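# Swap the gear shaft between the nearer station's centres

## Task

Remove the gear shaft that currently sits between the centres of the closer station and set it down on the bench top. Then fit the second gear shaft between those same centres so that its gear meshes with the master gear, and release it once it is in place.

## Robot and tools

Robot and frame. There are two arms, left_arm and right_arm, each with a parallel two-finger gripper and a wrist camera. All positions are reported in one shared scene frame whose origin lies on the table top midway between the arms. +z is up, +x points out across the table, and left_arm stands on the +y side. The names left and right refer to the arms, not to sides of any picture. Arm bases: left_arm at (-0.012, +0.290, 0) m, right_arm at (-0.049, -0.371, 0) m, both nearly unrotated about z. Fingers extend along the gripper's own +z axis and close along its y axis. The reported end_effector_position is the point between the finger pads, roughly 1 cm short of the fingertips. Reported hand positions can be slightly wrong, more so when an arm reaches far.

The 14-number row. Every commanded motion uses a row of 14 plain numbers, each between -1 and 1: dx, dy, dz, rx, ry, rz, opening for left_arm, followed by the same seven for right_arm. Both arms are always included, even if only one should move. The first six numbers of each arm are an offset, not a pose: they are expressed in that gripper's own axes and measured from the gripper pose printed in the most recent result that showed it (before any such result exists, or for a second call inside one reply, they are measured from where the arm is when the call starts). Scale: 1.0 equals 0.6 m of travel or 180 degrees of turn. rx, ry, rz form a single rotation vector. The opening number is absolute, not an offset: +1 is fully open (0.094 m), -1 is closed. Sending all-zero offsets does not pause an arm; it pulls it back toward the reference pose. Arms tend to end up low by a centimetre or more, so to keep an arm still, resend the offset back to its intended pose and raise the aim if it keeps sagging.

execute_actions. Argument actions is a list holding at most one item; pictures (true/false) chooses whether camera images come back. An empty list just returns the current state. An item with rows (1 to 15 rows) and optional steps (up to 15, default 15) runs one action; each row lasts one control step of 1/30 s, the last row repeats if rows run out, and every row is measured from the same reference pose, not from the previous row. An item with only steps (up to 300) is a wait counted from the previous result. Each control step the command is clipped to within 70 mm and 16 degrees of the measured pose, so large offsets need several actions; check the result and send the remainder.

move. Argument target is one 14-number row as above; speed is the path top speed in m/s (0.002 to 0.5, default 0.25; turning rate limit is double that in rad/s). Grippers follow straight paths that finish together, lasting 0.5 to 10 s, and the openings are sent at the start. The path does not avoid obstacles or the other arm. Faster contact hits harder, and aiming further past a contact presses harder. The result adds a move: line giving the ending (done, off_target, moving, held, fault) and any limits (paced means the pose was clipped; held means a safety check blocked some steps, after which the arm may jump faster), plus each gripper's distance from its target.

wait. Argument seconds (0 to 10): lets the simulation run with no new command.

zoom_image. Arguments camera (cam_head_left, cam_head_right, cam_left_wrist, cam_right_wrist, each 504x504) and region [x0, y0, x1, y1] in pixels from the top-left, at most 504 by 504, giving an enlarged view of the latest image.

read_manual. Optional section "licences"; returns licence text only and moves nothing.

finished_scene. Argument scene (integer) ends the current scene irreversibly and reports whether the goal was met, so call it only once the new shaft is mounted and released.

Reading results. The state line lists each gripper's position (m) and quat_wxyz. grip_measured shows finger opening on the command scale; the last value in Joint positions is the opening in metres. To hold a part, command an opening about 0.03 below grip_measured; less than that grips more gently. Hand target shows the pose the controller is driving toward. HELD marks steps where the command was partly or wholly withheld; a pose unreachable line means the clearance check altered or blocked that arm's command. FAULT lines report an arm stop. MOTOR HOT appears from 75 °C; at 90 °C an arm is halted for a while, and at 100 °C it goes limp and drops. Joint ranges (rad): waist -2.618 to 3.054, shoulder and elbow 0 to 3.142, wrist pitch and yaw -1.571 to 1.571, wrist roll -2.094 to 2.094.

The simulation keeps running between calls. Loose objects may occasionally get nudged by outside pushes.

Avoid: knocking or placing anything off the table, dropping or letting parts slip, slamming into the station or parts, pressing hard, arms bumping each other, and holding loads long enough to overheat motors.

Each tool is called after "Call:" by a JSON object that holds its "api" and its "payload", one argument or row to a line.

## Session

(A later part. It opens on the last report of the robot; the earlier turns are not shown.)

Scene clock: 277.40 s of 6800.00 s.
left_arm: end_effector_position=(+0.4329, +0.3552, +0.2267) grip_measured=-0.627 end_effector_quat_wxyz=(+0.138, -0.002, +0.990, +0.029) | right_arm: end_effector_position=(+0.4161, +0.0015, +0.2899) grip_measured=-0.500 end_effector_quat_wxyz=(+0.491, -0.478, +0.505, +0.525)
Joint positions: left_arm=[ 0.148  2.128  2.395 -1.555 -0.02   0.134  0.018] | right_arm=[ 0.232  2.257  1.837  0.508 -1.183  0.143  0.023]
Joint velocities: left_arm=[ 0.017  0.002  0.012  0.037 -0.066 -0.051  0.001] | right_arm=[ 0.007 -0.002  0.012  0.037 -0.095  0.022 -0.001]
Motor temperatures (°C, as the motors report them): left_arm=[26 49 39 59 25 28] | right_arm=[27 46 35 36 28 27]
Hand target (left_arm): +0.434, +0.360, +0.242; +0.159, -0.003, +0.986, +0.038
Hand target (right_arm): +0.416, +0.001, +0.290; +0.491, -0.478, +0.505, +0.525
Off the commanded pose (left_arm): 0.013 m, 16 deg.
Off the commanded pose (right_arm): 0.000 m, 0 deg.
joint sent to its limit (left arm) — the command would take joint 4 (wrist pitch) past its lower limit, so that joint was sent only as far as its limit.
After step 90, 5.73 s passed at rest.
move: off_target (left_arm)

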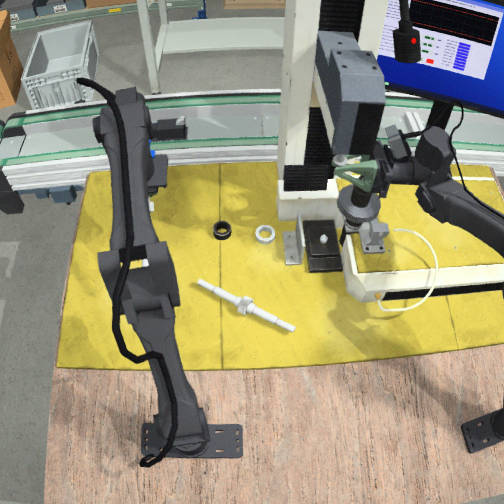

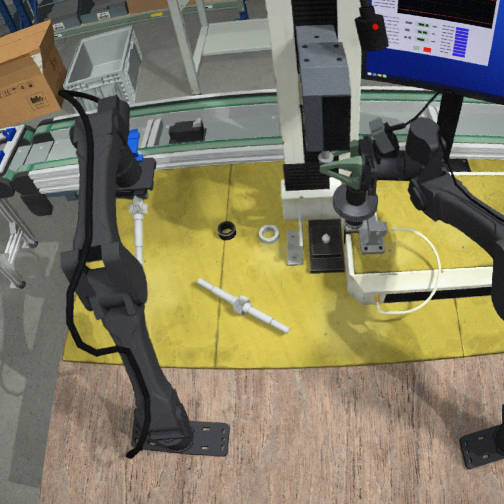

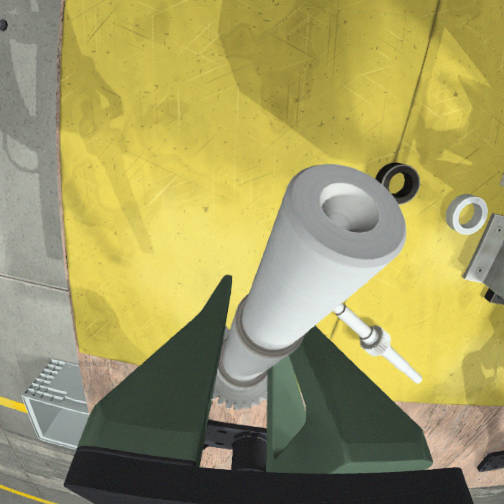

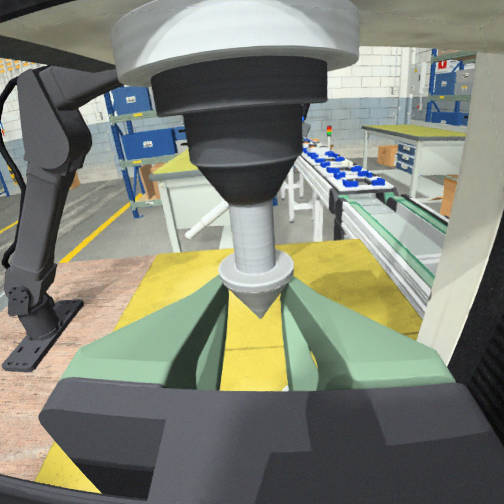

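Call:
{"api": "move", "payload": {
  "target": [0.068,0,0.24,0,0.14,0,-0.72,0,0,0,0,0,0,-0.5],
  "speed": 0.12
}}

Scene clock: 287.40 s of 6800.00 s.
left_arm: end_effector_position=(+0.4307, +0.3631, +0.0659) grip_measured=-0.627 end_effector_quat_wxyz=(-0.059, -0.007, +0.998, +0.025) | right_arm: end_effector_position=(+0.4161, +0.0015, +0.2899) grip_measured=-0.500 end_effector_quat_wxyz=(+0.491, -0.478, +0.505, +0.525)
Joint positions: left_arm=[ 0.148  2.459  2.328 -1.55  -0.065  0.118  0.018] | right_arm=[ 0.232  2.257  1.837  0.508 -1.183  0.143  0.023]
Joint velocities: left_arm=[-0.017 -0.002  0.017 -0.037 -0.095 -0.022 -0.001] | right_arm=[-0.012 -0.012 -0.007  0.037 -0.081  0.051  0.001]
Motor temperatures (°C, as the motors report them): left_arm=[26 54 38 53 25 28] | right_arm=[27 46 35 36 28 27]
Hand target (left_arm): +0.431, +0.363, +0.076; -0.052, -0.006, +0.998, +0.034
Hand target (right_arm): +0.416, +0.001, +0.290; +0.491, -0.478, +0.505, +0.525
Off the commanded pose (left_arm): 0.012 m, 3 deg.
Off the commanded pose (right_arm): 0.000 m, 0 deg.
joint sent to its limit (left arm) — the command would take joint 4 (wrist pitch) past its lower limit, so that joint was sent only as far as its limit.
After step 90, 4.80 s passed at rest.
move: off_target (left_arm)

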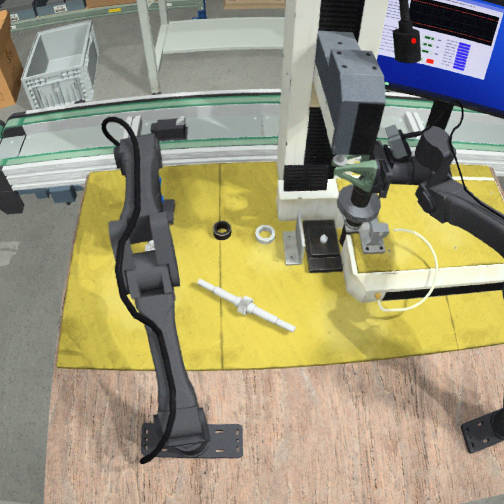

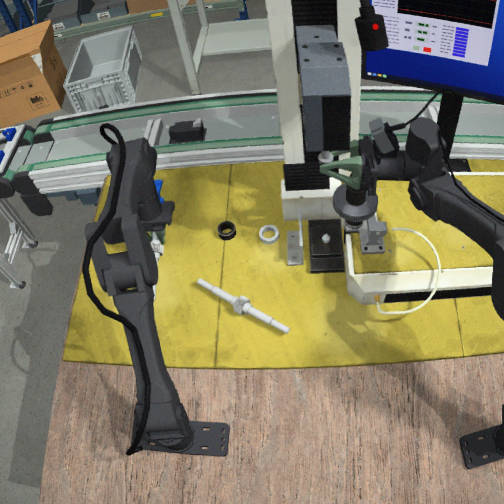

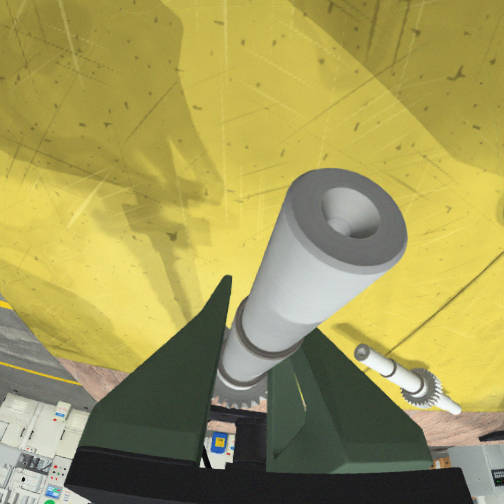

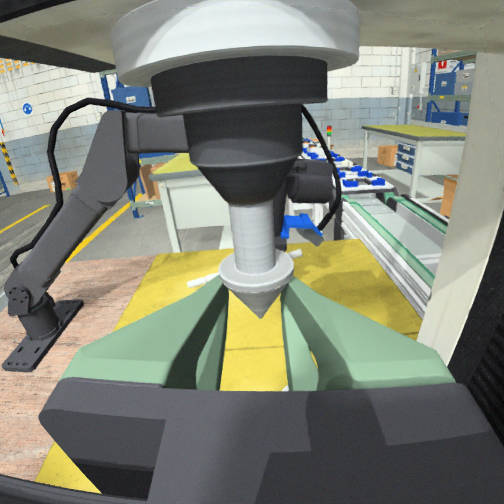

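Call:
{"api": "move", "payload": {
  "target": [-0.006,0,0.055,0,0,0,-0.7,0,0,0,0,0,0,-0.5],
  "speed": 0.04
}}

Scene clock: 290.97 s of 6800.00 s.
left_arm: end_effector_position=(+0.4303, +0.3631, +0.0289) grip_measured=-0.627 end_effector_quat_wxyz=(-0.062, -0.007, +0.998, +0.025) | right_arm: end_effector_position=(+0.4161, +0.0015, +0.2899) grip_measured=-0.500 end_effector_quat_wxyz=(+0.491, -0.478, +0.505, +0.525)
Joint positions: left_arm=[ 0.148  2.459  2.18  -1.409 -0.066  0.118  0.018] | right_arm=[ 0.232  2.257  1.837  0.508 -1.183  0.143  0.023]
Joint velocities: left_arm=[-0.002 -0.007 -0.007  0.11  -0.081 -0.007 -0.001] | right_arm=[ 0.007  0.002 -0.017 -0.022  0.037  0.007 -0.001]
Motor temperatures (°C, as the motors report them): left_arm=[26 56 38 51 25 28] | right_arm=[26 47 35 36 28 27]
Hand target (left_arm): +0.430, +0.364, +0.033; -0.059, -0.007, +0.998, +0.025
Hand target (right_arm): +0.416, +0.001, +0.290; +0.491, -0.478, +0.505, +0.525
Off the commanded pose (left_arm): 0.004 m, 0 deg.
Off the commanded pose (right_arm): 0.000 m, 0 deg.
move: done

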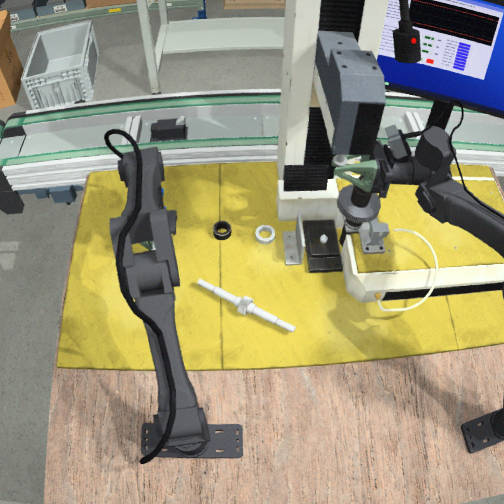

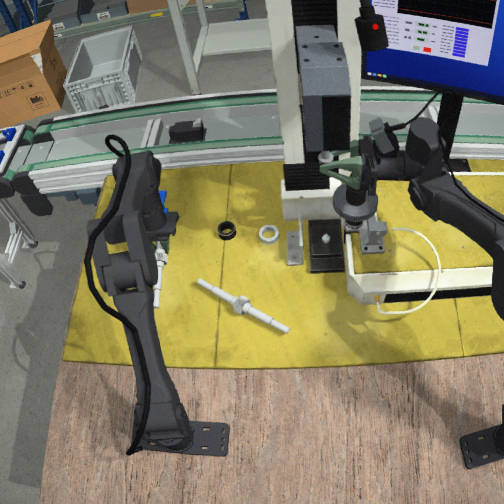

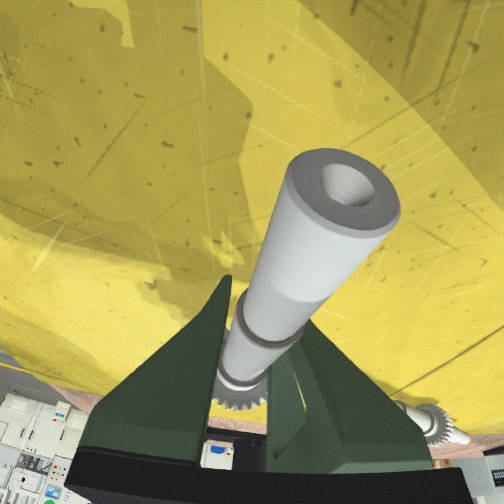

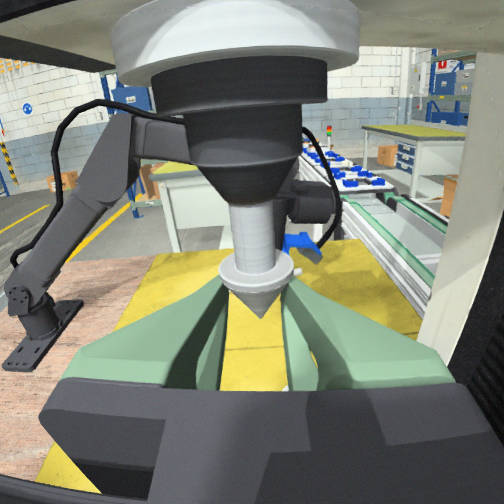

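Call:
{"api": "move", "payload": {
  "target": [0,0,0.006,0,0,0,-0.7,0,0,0,0,0,0,-0.5],
  "speed": 0.02
}}

Call:
{"api": "move", "payload": {
  "target": [0,0,0,0,0,0,0,0,0,0,0,0,0,-0.5]
}}

Call:
{"api": "move", "payload": {
  "target": [0,0,-0.14,0,-0.04,0,0,0,0,0,0,0,0,-0.5]
}}

Call:
{"api": "move", "payload": {
  "target": [0.225,-0.272,-0.01,0,0,-0.33,0.2,0,0,0,0,0,0,-0.5]
}}

Scene clock: 311.93 s of 6800.00 s.
left_arm: end_effector_position=(+0.4308, +0.3632, +0.0243) grip_measured=-0.627 end_effector_quat_wxyz=(-0.062, -0.007, +0.998, +0.025) | right_arm: end_effector_position=(+0.4161, +0.0015, +0.2899) grip_measured=-0.500 end_effector_quat_wxyz=(+0.491, -0.478, +0.505, +0.525)
Joint positions: left_arm=[ 0.148  2.463  2.169 -1.394 -0.066  0.118  0.018] | right_arm=[ 0.232  2.257  1.837  0.508 -1.183  0.143  0.023]
Joint velocities: left_arm=[-0.027  0.007  0.002 -0.081 -0.051 -0.007 -0.001] | right_arm=[-0.012 -0.002 -0.002  0.007  0.007  0.037 -0.001]
Motor temperatures (°C, as the motors report them): left_arm=[26 65 36 46 25 28] | right_arm=[26 48 35 36 28 27]
Hand target (left_arm): +0.430, +0.363, +0.025; -0.062, -0.007, +0.998, +0.025
Hand target (right_arm): +0.416, +0.001, +0.290; +0.491, -0.478, +0.505, +0.525
Off the commanded pose (left_arm): 0.001 m, 0 deg.
Off the commanded pose (right_arm): 0.000 m, 0 deg.
After step 90, 17.20 s passed at rest.
move: done

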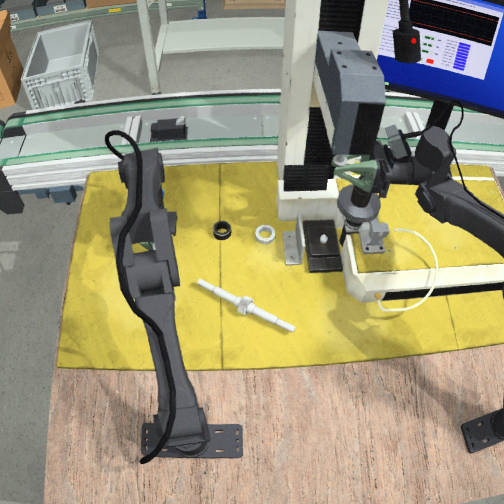

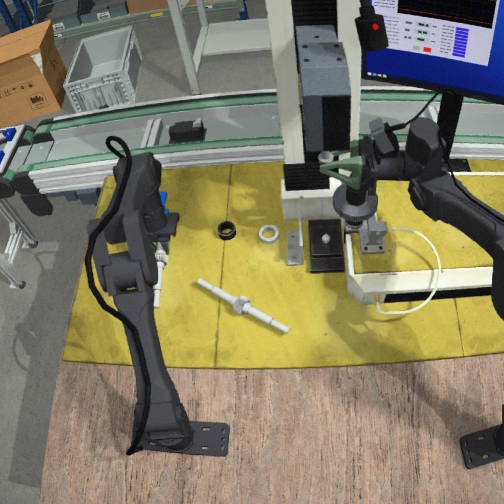

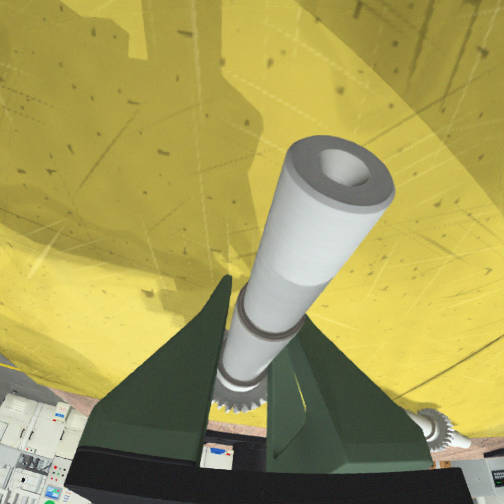

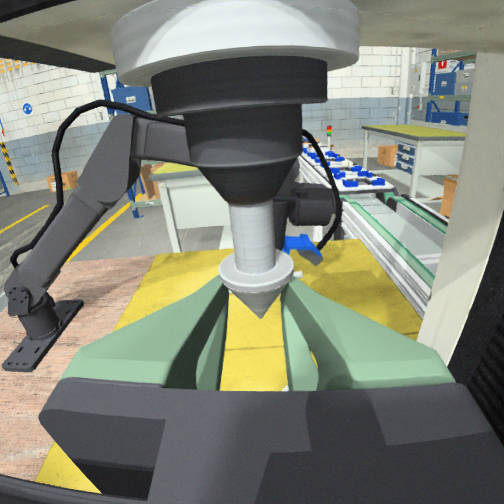

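Scene clock: 312.43 s of 6800.00 s.
left_arm: end_effector_position=(+0.4307, +0.3633, +0.0244) grip_measured=-0.002 end_effector_quat_wxyz=(-0.063, -0.007, +0.998, +0.026) | right_arm: end_effector_position=(+0.4161, +0.0015, +0.2899) grip_measured=-0.500 end_effector_quat_wxyz=(+0.491, -0.478, +0.505, +0.525)
Joint positions: left_arm=[ 0.148  2.463  2.169 -1.394 -0.067  0.118  0.047] | right_arm=[ 0.232  2.257  1.837  0.508 -1.183  0.143  0.023]
Joint velocities: left_arm=[-0.027 -0.007 -0.007 -0.066 -0.066  0.022 -0.001] | right_arm=[-0.012 -0.007 -0.012  0.022  0.022 -0.022 -0.   ]
Motor temperatures (°C, as the motors report them): left_arm=[26 65 36 46 25 28] | right_arm=[26 48 35 36 28 27]
Hand target (left_arm): +0.431, +0.363, +0.024; -0.062, -0.007, +0.998, +0.025
Hand target (right_arm): +0.416, +0.001, +0.290; +0.491, -0.478, +0.505, +0.525
Off the commanded pose (left_arm): 0.000 m, 0 deg.
Off the commanded pose (right_arm): 0.000 m, 0 deg.
move: done

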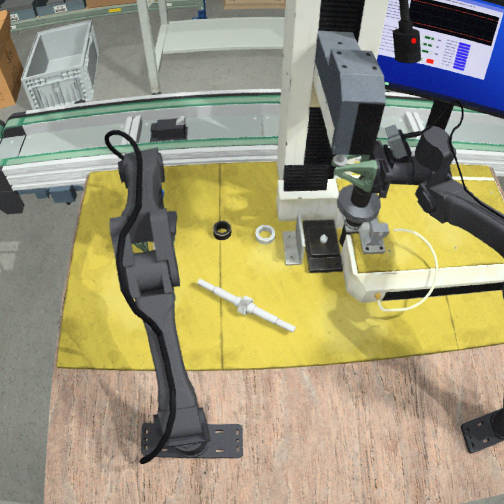

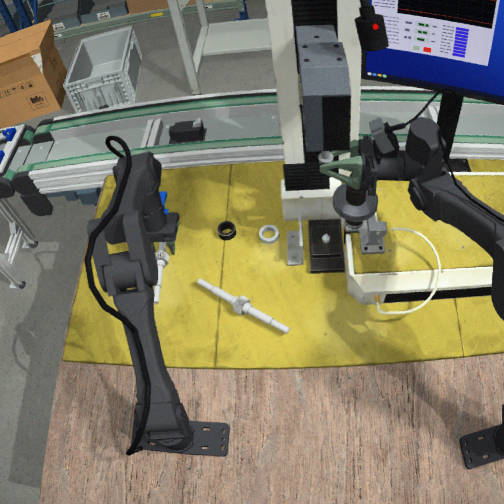

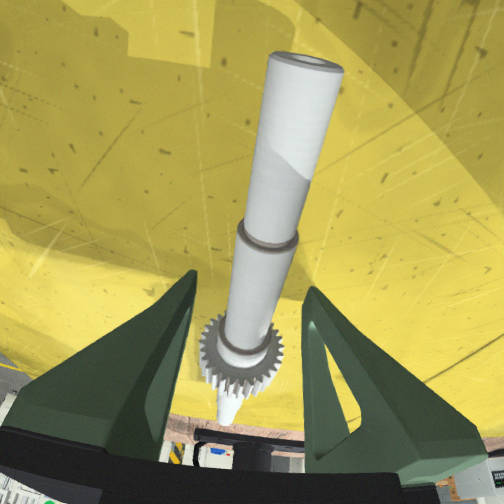

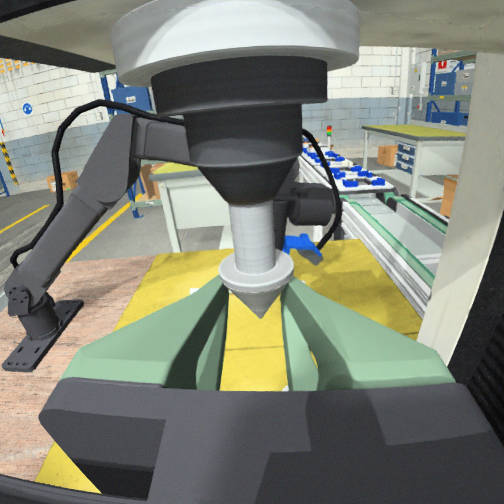

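Scene clock: 313.50 s of 6800.00 s.
left_arm: end_effector_position=(+0.4426, +0.3632, +0.1090) grip_measured=-0.002 end_effector_quat_wxyz=(+0.006, -0.009, +1.000, +0.030) | right_arm: end_effector_position=(+0.4161, +0.0015, +0.2899) grip_measured=-0.500 end_effector_quat_wxyz=(+0.491, -0.478, +0.505, +0.525)
Joint positions: left_arm=[ 0.148  2.369  2.345 -1.528 -0.057  0.118  0.047] | right_arm=[ 0.232  2.257  1.837  0.508 -1.183  0.143  0.023]
Joint velocities: left_arm=[-0.012  0.002 -0.007  0.007  0.022  0.007  0.   ] | right_arm=[-0.012 -0.002 -0.012 -0.007  0.066 -0.022  0.   ]
Motor temperatures (°C, as the motors report them): left_arm=[26 65 36 46 25 28] | right_arm=[26 48 35 36 28 27]
Hand target (left_arm): +0.442, +0.360, +0.108; +0.001, -0.006, +1.000, +0.025
Hand target (right_arm): +0.416, +0.001, +0.290; +0.491, -0.478, +0.505, +0.525
Off the commanded pose (left_arm): 0.005 m, 1 deg.
Off the commanded pose (right_arm): 0.000 m, 0 deg.
move: done

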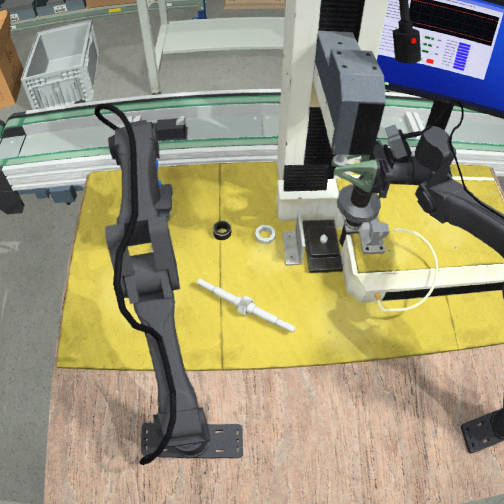

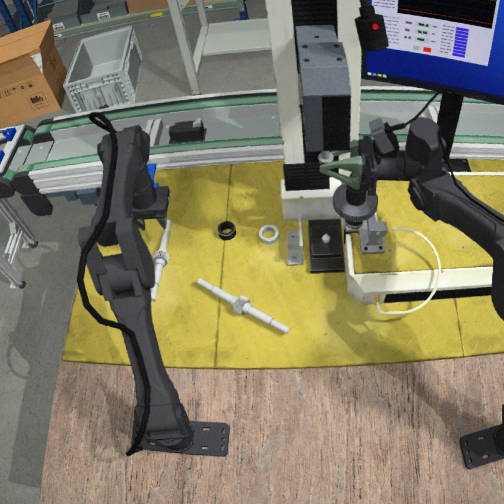

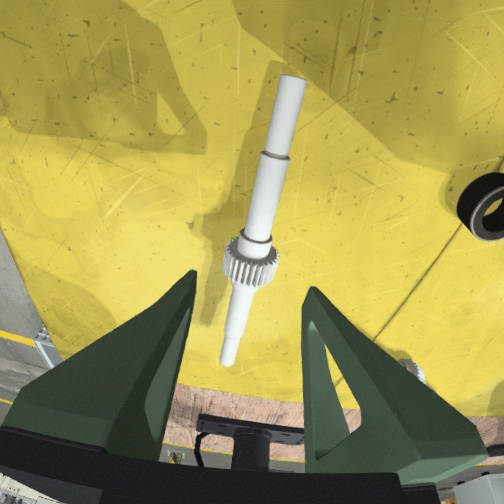

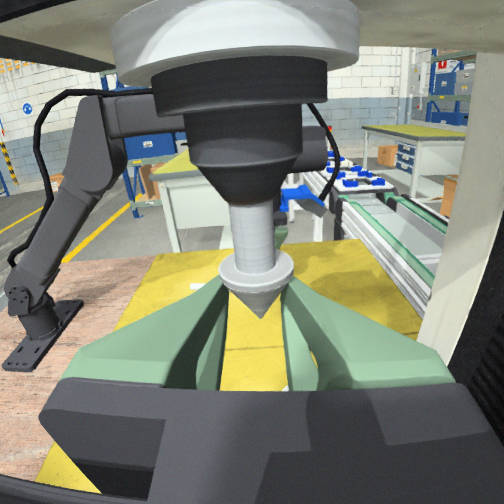

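Scene clock: 316.23 s of 6800.00 s.
left_arm: end_effector_position=(+0.3102, +0.1973, +0.1056) grip_measured=+0.198 end_effector_quat_wxyz=(+0.011, -0.502, +0.865, +0.021) | right_arm: end_effector_position=(+0.4161, +0.0015, +0.2899) grip_measured=-0.500 end_effector_quat_wxyz=(+0.491, -0.478, +0.505, +0.525)
Joint positions: left_arm=[-0.294  1.83   1.51  -1.268 -0.044 -1.359  0.056] | right_arm=[ 0.232  2.257  1.837  0.508 -1.183  0.143  0.023]
Joint velocities: left_arm=[ 0.012 -0.012  0.022  0.022 -0.051 -0.051 -0.   ] | right_arm=[ 0.002 -0.007 -0.007  0.007 -0.022 -0.022 -0.   ]
Motor temperatures (°C, as the motors report them): left_arm=[26 64 36 46 25 28] | right_arm=[26 48 35 36 28 27]
Hand target (left_arm): +0.309, +0.198, +0.107; +0.019, -0.503, +0.864, +0.019
Hand target (right_arm): +0.416, +0.001, +0.290; +0.491, -0.478, +0.505, +0.525
Off the commanded pose (left_arm): 0.002 m, 1 deg.
Off the commanded pose (right_arm): 0.000 m, 0 deg.
move: done

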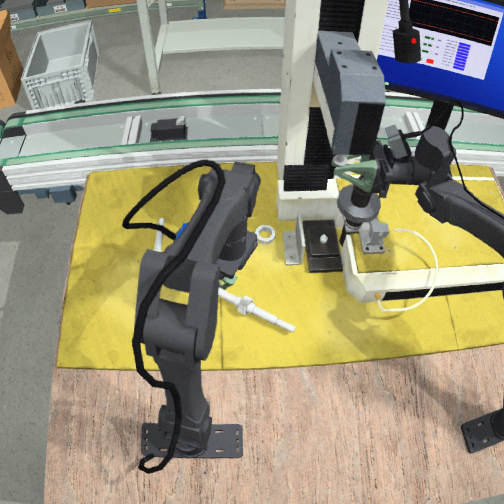

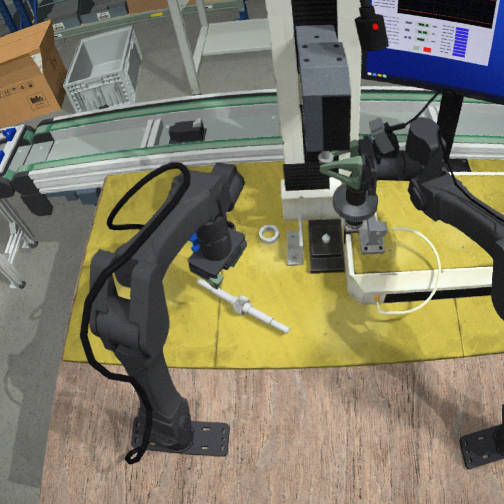

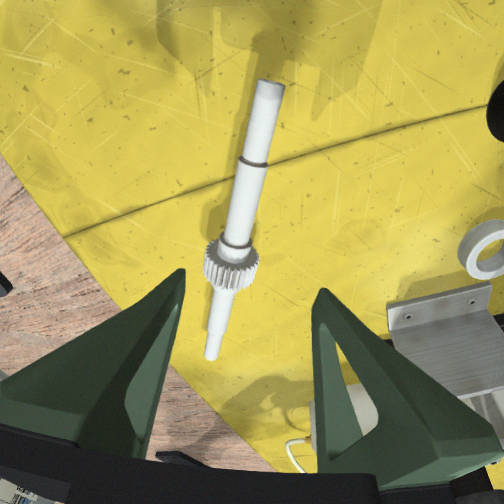

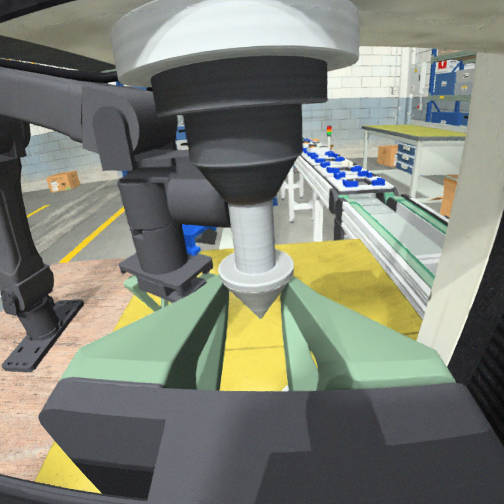

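Call:
{"api": "move", "payload": {
  "target": [0.035,0.022,0.11,0,0,0,0.2,0,0,0,0,0,0,-0.5],
  "speed": 0.12
}}

Scene clock: 328.03 s of 6800.00 s.
left_arm: end_effector_position=(+0.2880, +0.1900, +0.0381) grip_measured=+0.198 end_effector_quat_wxyz=(+0.004, -0.503, +0.864, +0.025) | right_arm: end_effector_position=(+0.4161, +0.0015, +0.2899) grip_measured=-0.500 end_effector_quat_wxyz=(+0.491, -0.478, +0.505, +0.525)
Joint positions: left_arm=[-0.334  1.83   1.235 -1.01  -0.038 -1.401  0.056] | right_arm=[ 0.232  2.257  1.837  0.508 -1.183  0.143  0.023]
Joint velocities: left_arm=[-0.012 -0.007  0.002  0.066 -0.037  0.022  0.   ] | right_arm=[-0.007  0.017 -0.022 -0.007 -0.051  0.037 -0.   ]
Motor temperatures (°C, as the motors report them): left_arm=[26 60 35 44 25 28] | right_arm=[26 48 35 36 27 27]
Hand target (left_arm): +0.287, +0.188, +0.039; +0.011, -0.502, +0.865, +0.021
Hand target (right_arm): +0.416, +0.001, +0.290; +0.491, -0.478, +0.505, +0.525
Off the commanded pose (left_arm): 0.002 m, 1 deg.
Off the commanded pose (right_arm): 0.000 m, 0 deg.
After step 160, 5.27 s passed at rest.
move: done

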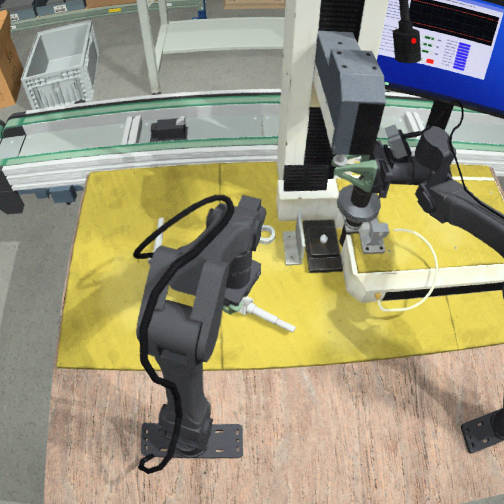

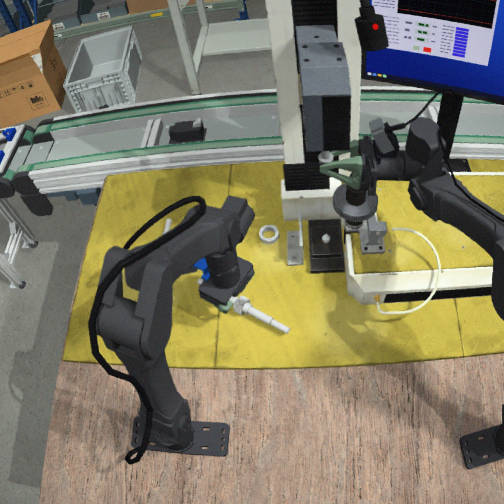

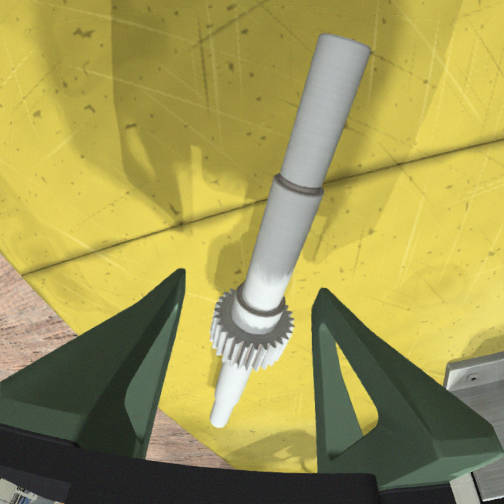

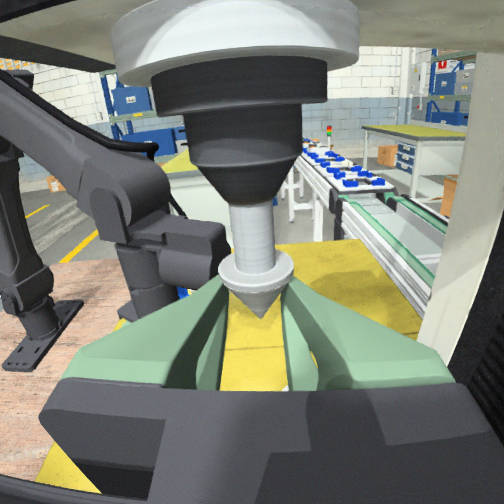

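Call:
{"api": "move", "payload": {
  "target": [-0.008,-0.011,0.034,0,0.02,0,0,0,0,0,0,0,0,-0.5],
  "speed": 0.04
}}

Call:
{"api": "move", "payload": {
  "target": [0,0,0,0,0,0,-0.72,0,0,0,0,0,0,-0.5]
}}

Scene clock: 334.57 s of 6800.00 s.
left_arm: end_effector_position=(+0.2940, +0.1898, +0.0222) grip_measured=+0.002 end_effector_quat_wxyz=(-0.022, -0.502, +0.864, +0.009) | right_arm: end_effector_position=(+0.4161, +0.0015, +0.2899) grip_measured=-0.500 end_effector_quat_wxyz=(+0.491, -0.478, +0.505, +0.525)
Joint positions: left_arm=[-0.296  1.881  1.235 -0.968  0.02  -1.361  0.047] | right_arm=[ 0.232  2.257  1.837  0.508 -1.183  0.143  0.023]
Joint velocities: left_arm=[ 0.012 -0.007 -0.017  0.007  0.066 -0.022  0.   ] | right_arm=[-0.007 -0.007  0.002 -0.11  -0.066 -0.022  0.001]
Motor temperatures (°C, as the motors report them): left_arm=[26 58 35 44 25 28] | right_arm=[26 49 35 36 27 27]
Hand target (left_arm): +0.295, +0.192, +0.017; -0.023, -0.503, +0.864, +0.010
Hand target (right_arm): +0.416, +0.001, +0.290; +0.491, -0.478, +0.505, +0.525
Off the commanded pose (left_arm): 0.005 m, 0 deg.
Off the commanded pose (right_arm): 0.000 m, 0 deg.
After step 90, 2.43 s passed at rest.
move: done

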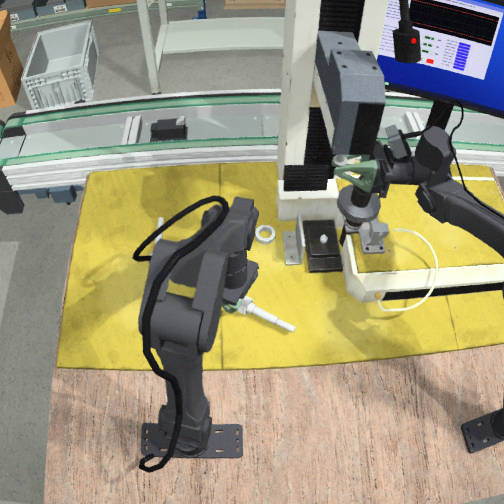

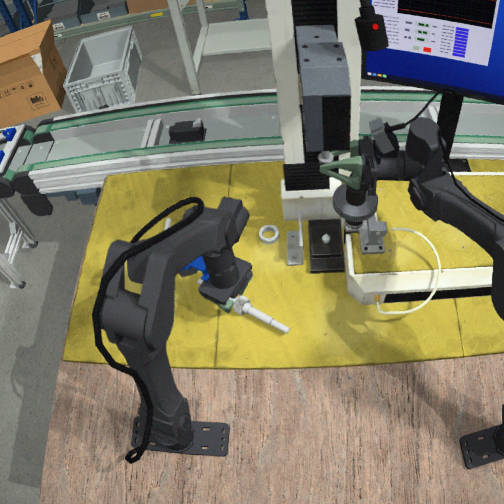

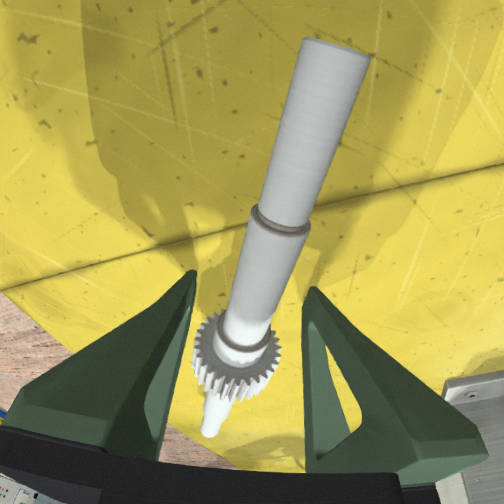

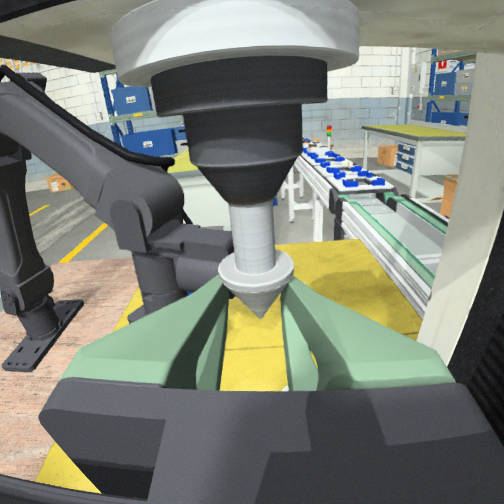

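Scene clock: 335.07 s of 6800.00 s.
left_arm: end_effector_position=(+0.2939, +0.1892, +0.0222) grip_measured=-0.573 end_effector_quat_wxyz=(-0.023, -0.502, +0.865, +0.008) | right_arm: end_effector_position=(+0.4161, +0.0015, +0.2899) grip_measured=-0.500 end_effector_quat_wxyz=(+0.491, -0.478, +0.505, +0.525)
Joint positions: left_arm=[-0.296  1.881  1.235 -0.967  0.023 -1.36   0.02 ] | right_arm=[ 0.232  2.257  1.837  0.508 -1.183  0.143  0.023]
Joint velocities: left_arm=[ 0.007 -0.007  0.002 -0.037 -0.037 -0.066  0.   ] | right_arm=[ 0.007 -0.002 -0.002  0.037 -0.007 -0.037 -0.   ]
Motor temperatures (°C, as the motors report them): left_arm=[26 58 35 44 25 28] | right_arm=[26 49 35 36 27 27]
Hand target (left_arm): +0.294, +0.190, +0.022; -0.022, -0.502, +0.864, +0.009
Hand target (right_arm): +0.416, +0.001, +0.290; +0.491, -0.478, +0.505, +0.525
Off the commanded pose (left_arm): 0.001 m, 0 deg.
Off the commanded pose (right_arm): 0.000 m, 0 deg.
move: done

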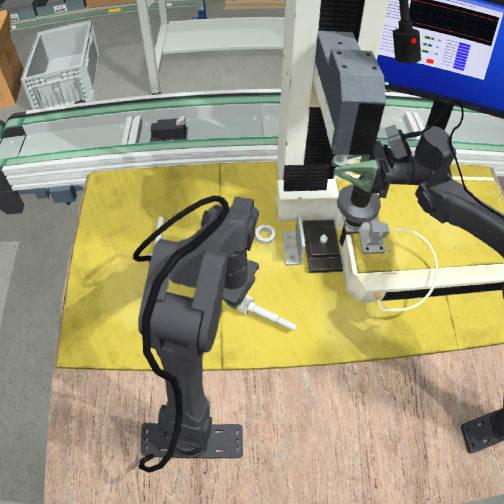

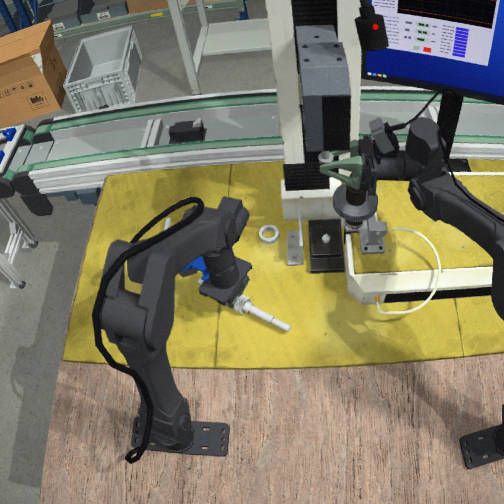

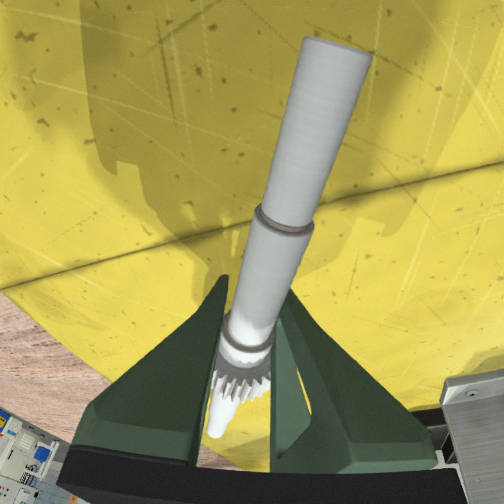

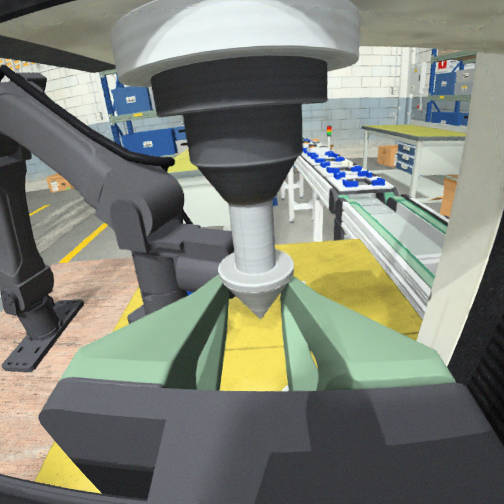

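Call:
{"api": "move", "payload": {
  "target": [-0.016,0,0.016,0,0,0,-0.3,0,0,0,0,0,0,-0.5],
  "speed": 0.03
}}

Call:
{"api": "move", "payload": {
  "target": [0,0,0,0,0,0,-0.72,0,0,0,0,0,0,-0.5]
}}

Call:
{"api": "move", "payload": {
  "target": [0,0,-0.25,0,0,0,-0.72,0,0,0,0,0,0,-0.5],
  "speed": 0.1
}}

Scene clock: 341.83 s of 6800.00 s.
left_arm: end_effector_position=(+0.3005, +0.1935, +0.0221) grip_measured=-0.302 end_effector_quat_wxyz=(-0.017, -0.501, +0.865, -0.000) | right_arm: end_effector_position=(+0.4161, +0.0015, +0.2899) grip_measured=-0.500 end_effector_quat_wxyz=(+0.491, -0.478, +0.505, +0.525)
Joint positions: left_arm=[-0.277  1.881  1.235 -0.947  0.025 -1.339  0.033] | right_arm=[ 0.232  2.257  1.837  0.508 -1.183  0.143  0.023]
Joint velocities: left_arm=[ 0.002  0.002  0.012 -0.037  0.037  0.007  0.   ] | right_arm=[-0.002 -0.012 -0.007 -0.022  0.007  0.007  0.001]
Motor temperatures (°C, as the motors report them): left_arm=[26 56 35 43 25 28] | right_arm=[26 49 35 36 27 27]
Hand target (left_arm): +0.298, +0.197, +0.012; -0.023, -0.502, +0.865, +0.008
Hand target (right_arm): +0.416, +0.001, +0.290; +0.491, -0.478, +0.505, +0.525
Off the commanded pose (left_arm): 0.011 m, 1 deg.
Off the commanded pose (right_arm): 0.000 m, 0 deg.
After step 90, 3.03 s passed at rest.
move: off_target (left_arm)

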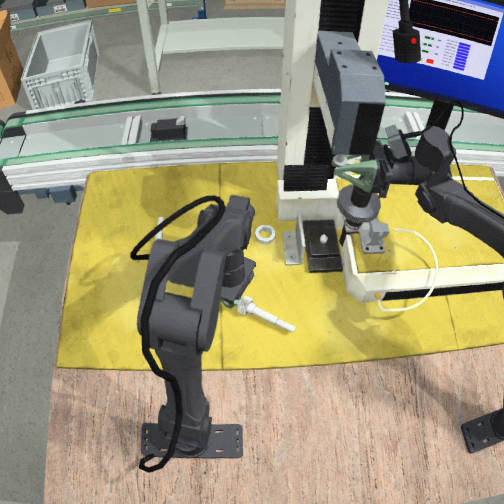

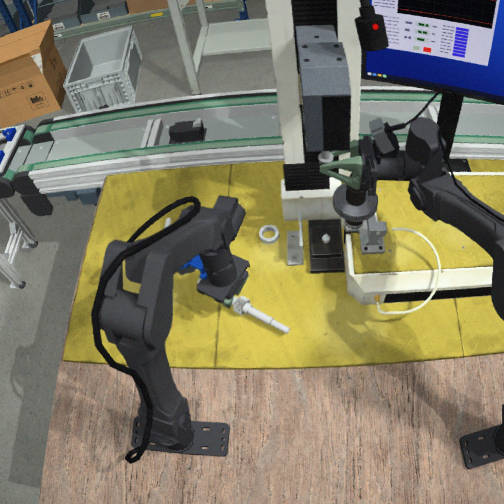

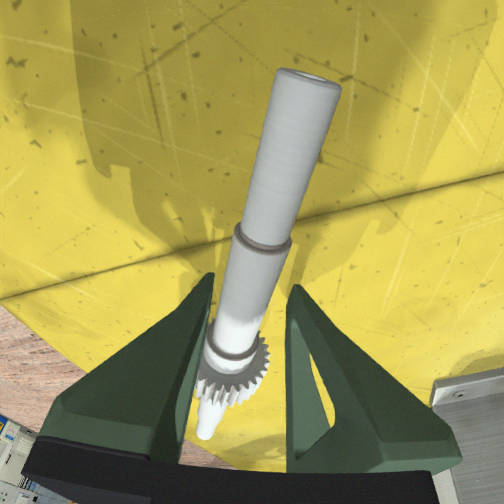

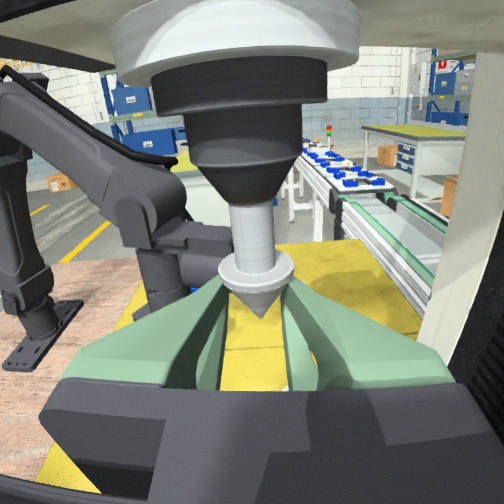

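Scene clock: 342.33 s of 6800.00 s.
left_arm: end_effector_position=(+0.2997, +0.1933, +0.0221) grip_measured=-0.669 end_effector_quat_wxyz=(-0.019, -0.501, +0.865, -0.000) | right_arm: end_effector_position=(+0.4161, +0.0015, +0.2899) grip_measured=-0.500 end_effector_quat_wxyz=(+0.491, -0.478, +0.505, +0.525)
Joint positions: left_arm=[-0.277  1.881  1.235 -0.95   0.027 -1.339  0.016] | right_arm=[ 0.232  2.257  1.837  0.508 -1.183  0.143  0.023]
Joint velocities: left_arm=[ 0.017 -0.002 -0.007  0.007 -0.007 -0.125  0.   ] | right_arm=[ 0.007 -0.007  0.002 -0.022 -0.022 -0.022  0.   ]
Motor temperatures (°C, as the motors report them): left_arm=[26 56 35 43 25 28] | right_arm=[26 49 35 36 27 27]
Hand target (left_arm): +0.300, +0.193, +0.022; -0.017, -0.501, +0.865, -0.000
Hand target (right_arm): +0.416, +0.001, +0.290; +0.491, -0.478, +0.505, +0.525
Off the commanded pose (left_arm): 0.001 m, 0 deg.
Off the commanded pose (right_arm): 0.000 m, 0 deg.
move: done

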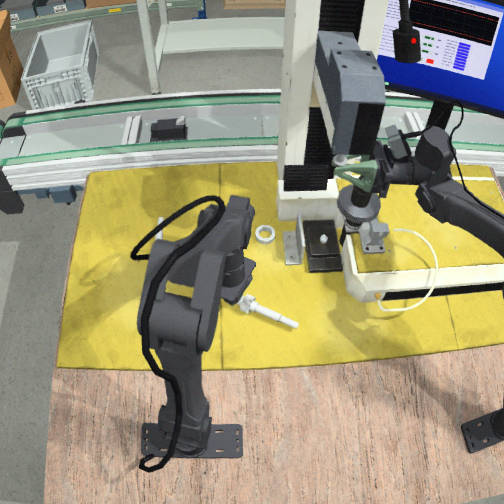

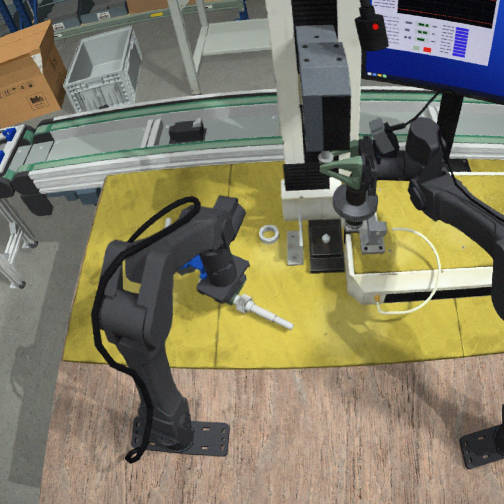

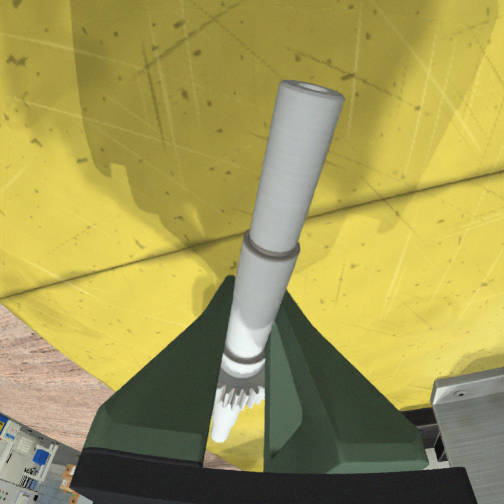

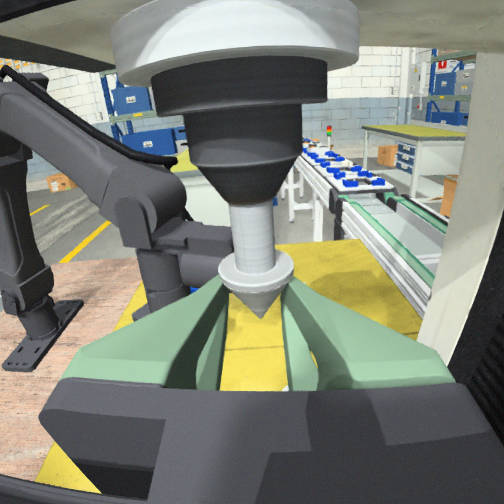

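Scene clock: 344.43 s of 6800.00 s.
left_arm: end_effector_position=(+0.3075, +0.1942, +0.1615) grip_measured=-0.669 end_effector_quat_wxyz=(-0.020, -0.500, +0.866, +0.003) | right_arm: end_effector_position=(+0.4161, +0.0015, +0.2899) grip_measured=-0.500 end_effector_quat_wxyz=(+0.491, -0.478, +0.505, +0.525)
Joint positions: left_arm=[-0.269  1.846  1.754 -1.51   0.023 -1.328  0.016] | right_arm=[ 0.232  2.257  1.837  0.508 -1.183  0.143  0.023]
Joint velocities: left_arm=[ 0.002 -0.017 -0.012 -0.022  0.051  0.022  0.001] | right_arm=[ 0.002  0.017  0.002 -0.051 -0.081 -0.11  -0.001]
Motor temperatures (°C, as the motors report them): left_arm=[26 56 36 43 25 28] | right_arm=[26 49 35 36 27 27]
Hand target (left_arm): +0.307, +0.197, +0.172; -0.018, -0.501, +0.865, +0.000
Hand target (right_arm): +0.416, +0.001, +0.290; +0.491, -0.478, +0.505, +0.525
Off the commanded pose (left_arm): 0.011 m, 0 deg.
Off the commanded pose (right_arm): 0.000 m, 0 deg.
move: off_target (left_arm)

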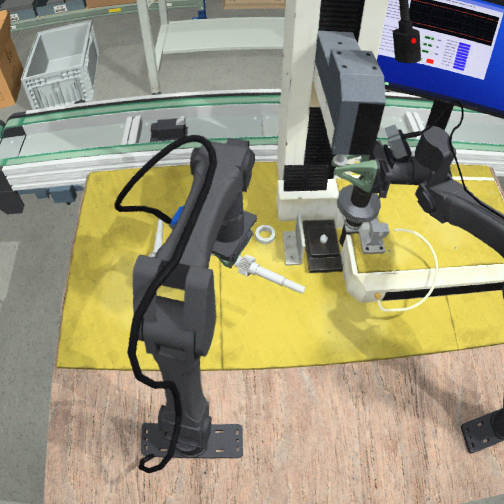

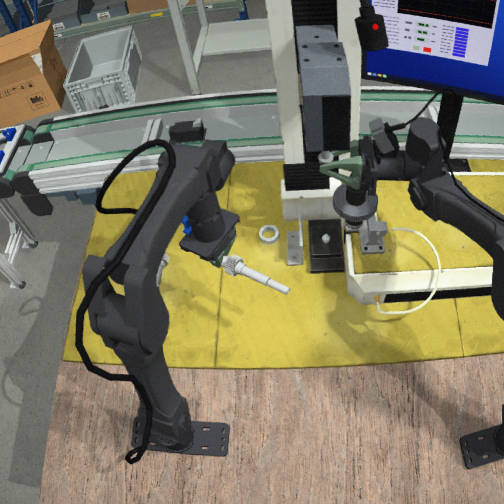

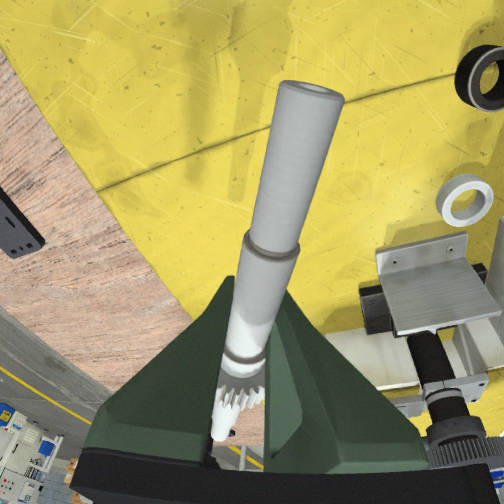

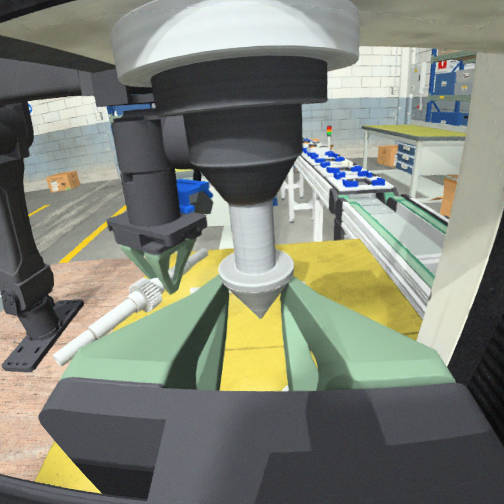

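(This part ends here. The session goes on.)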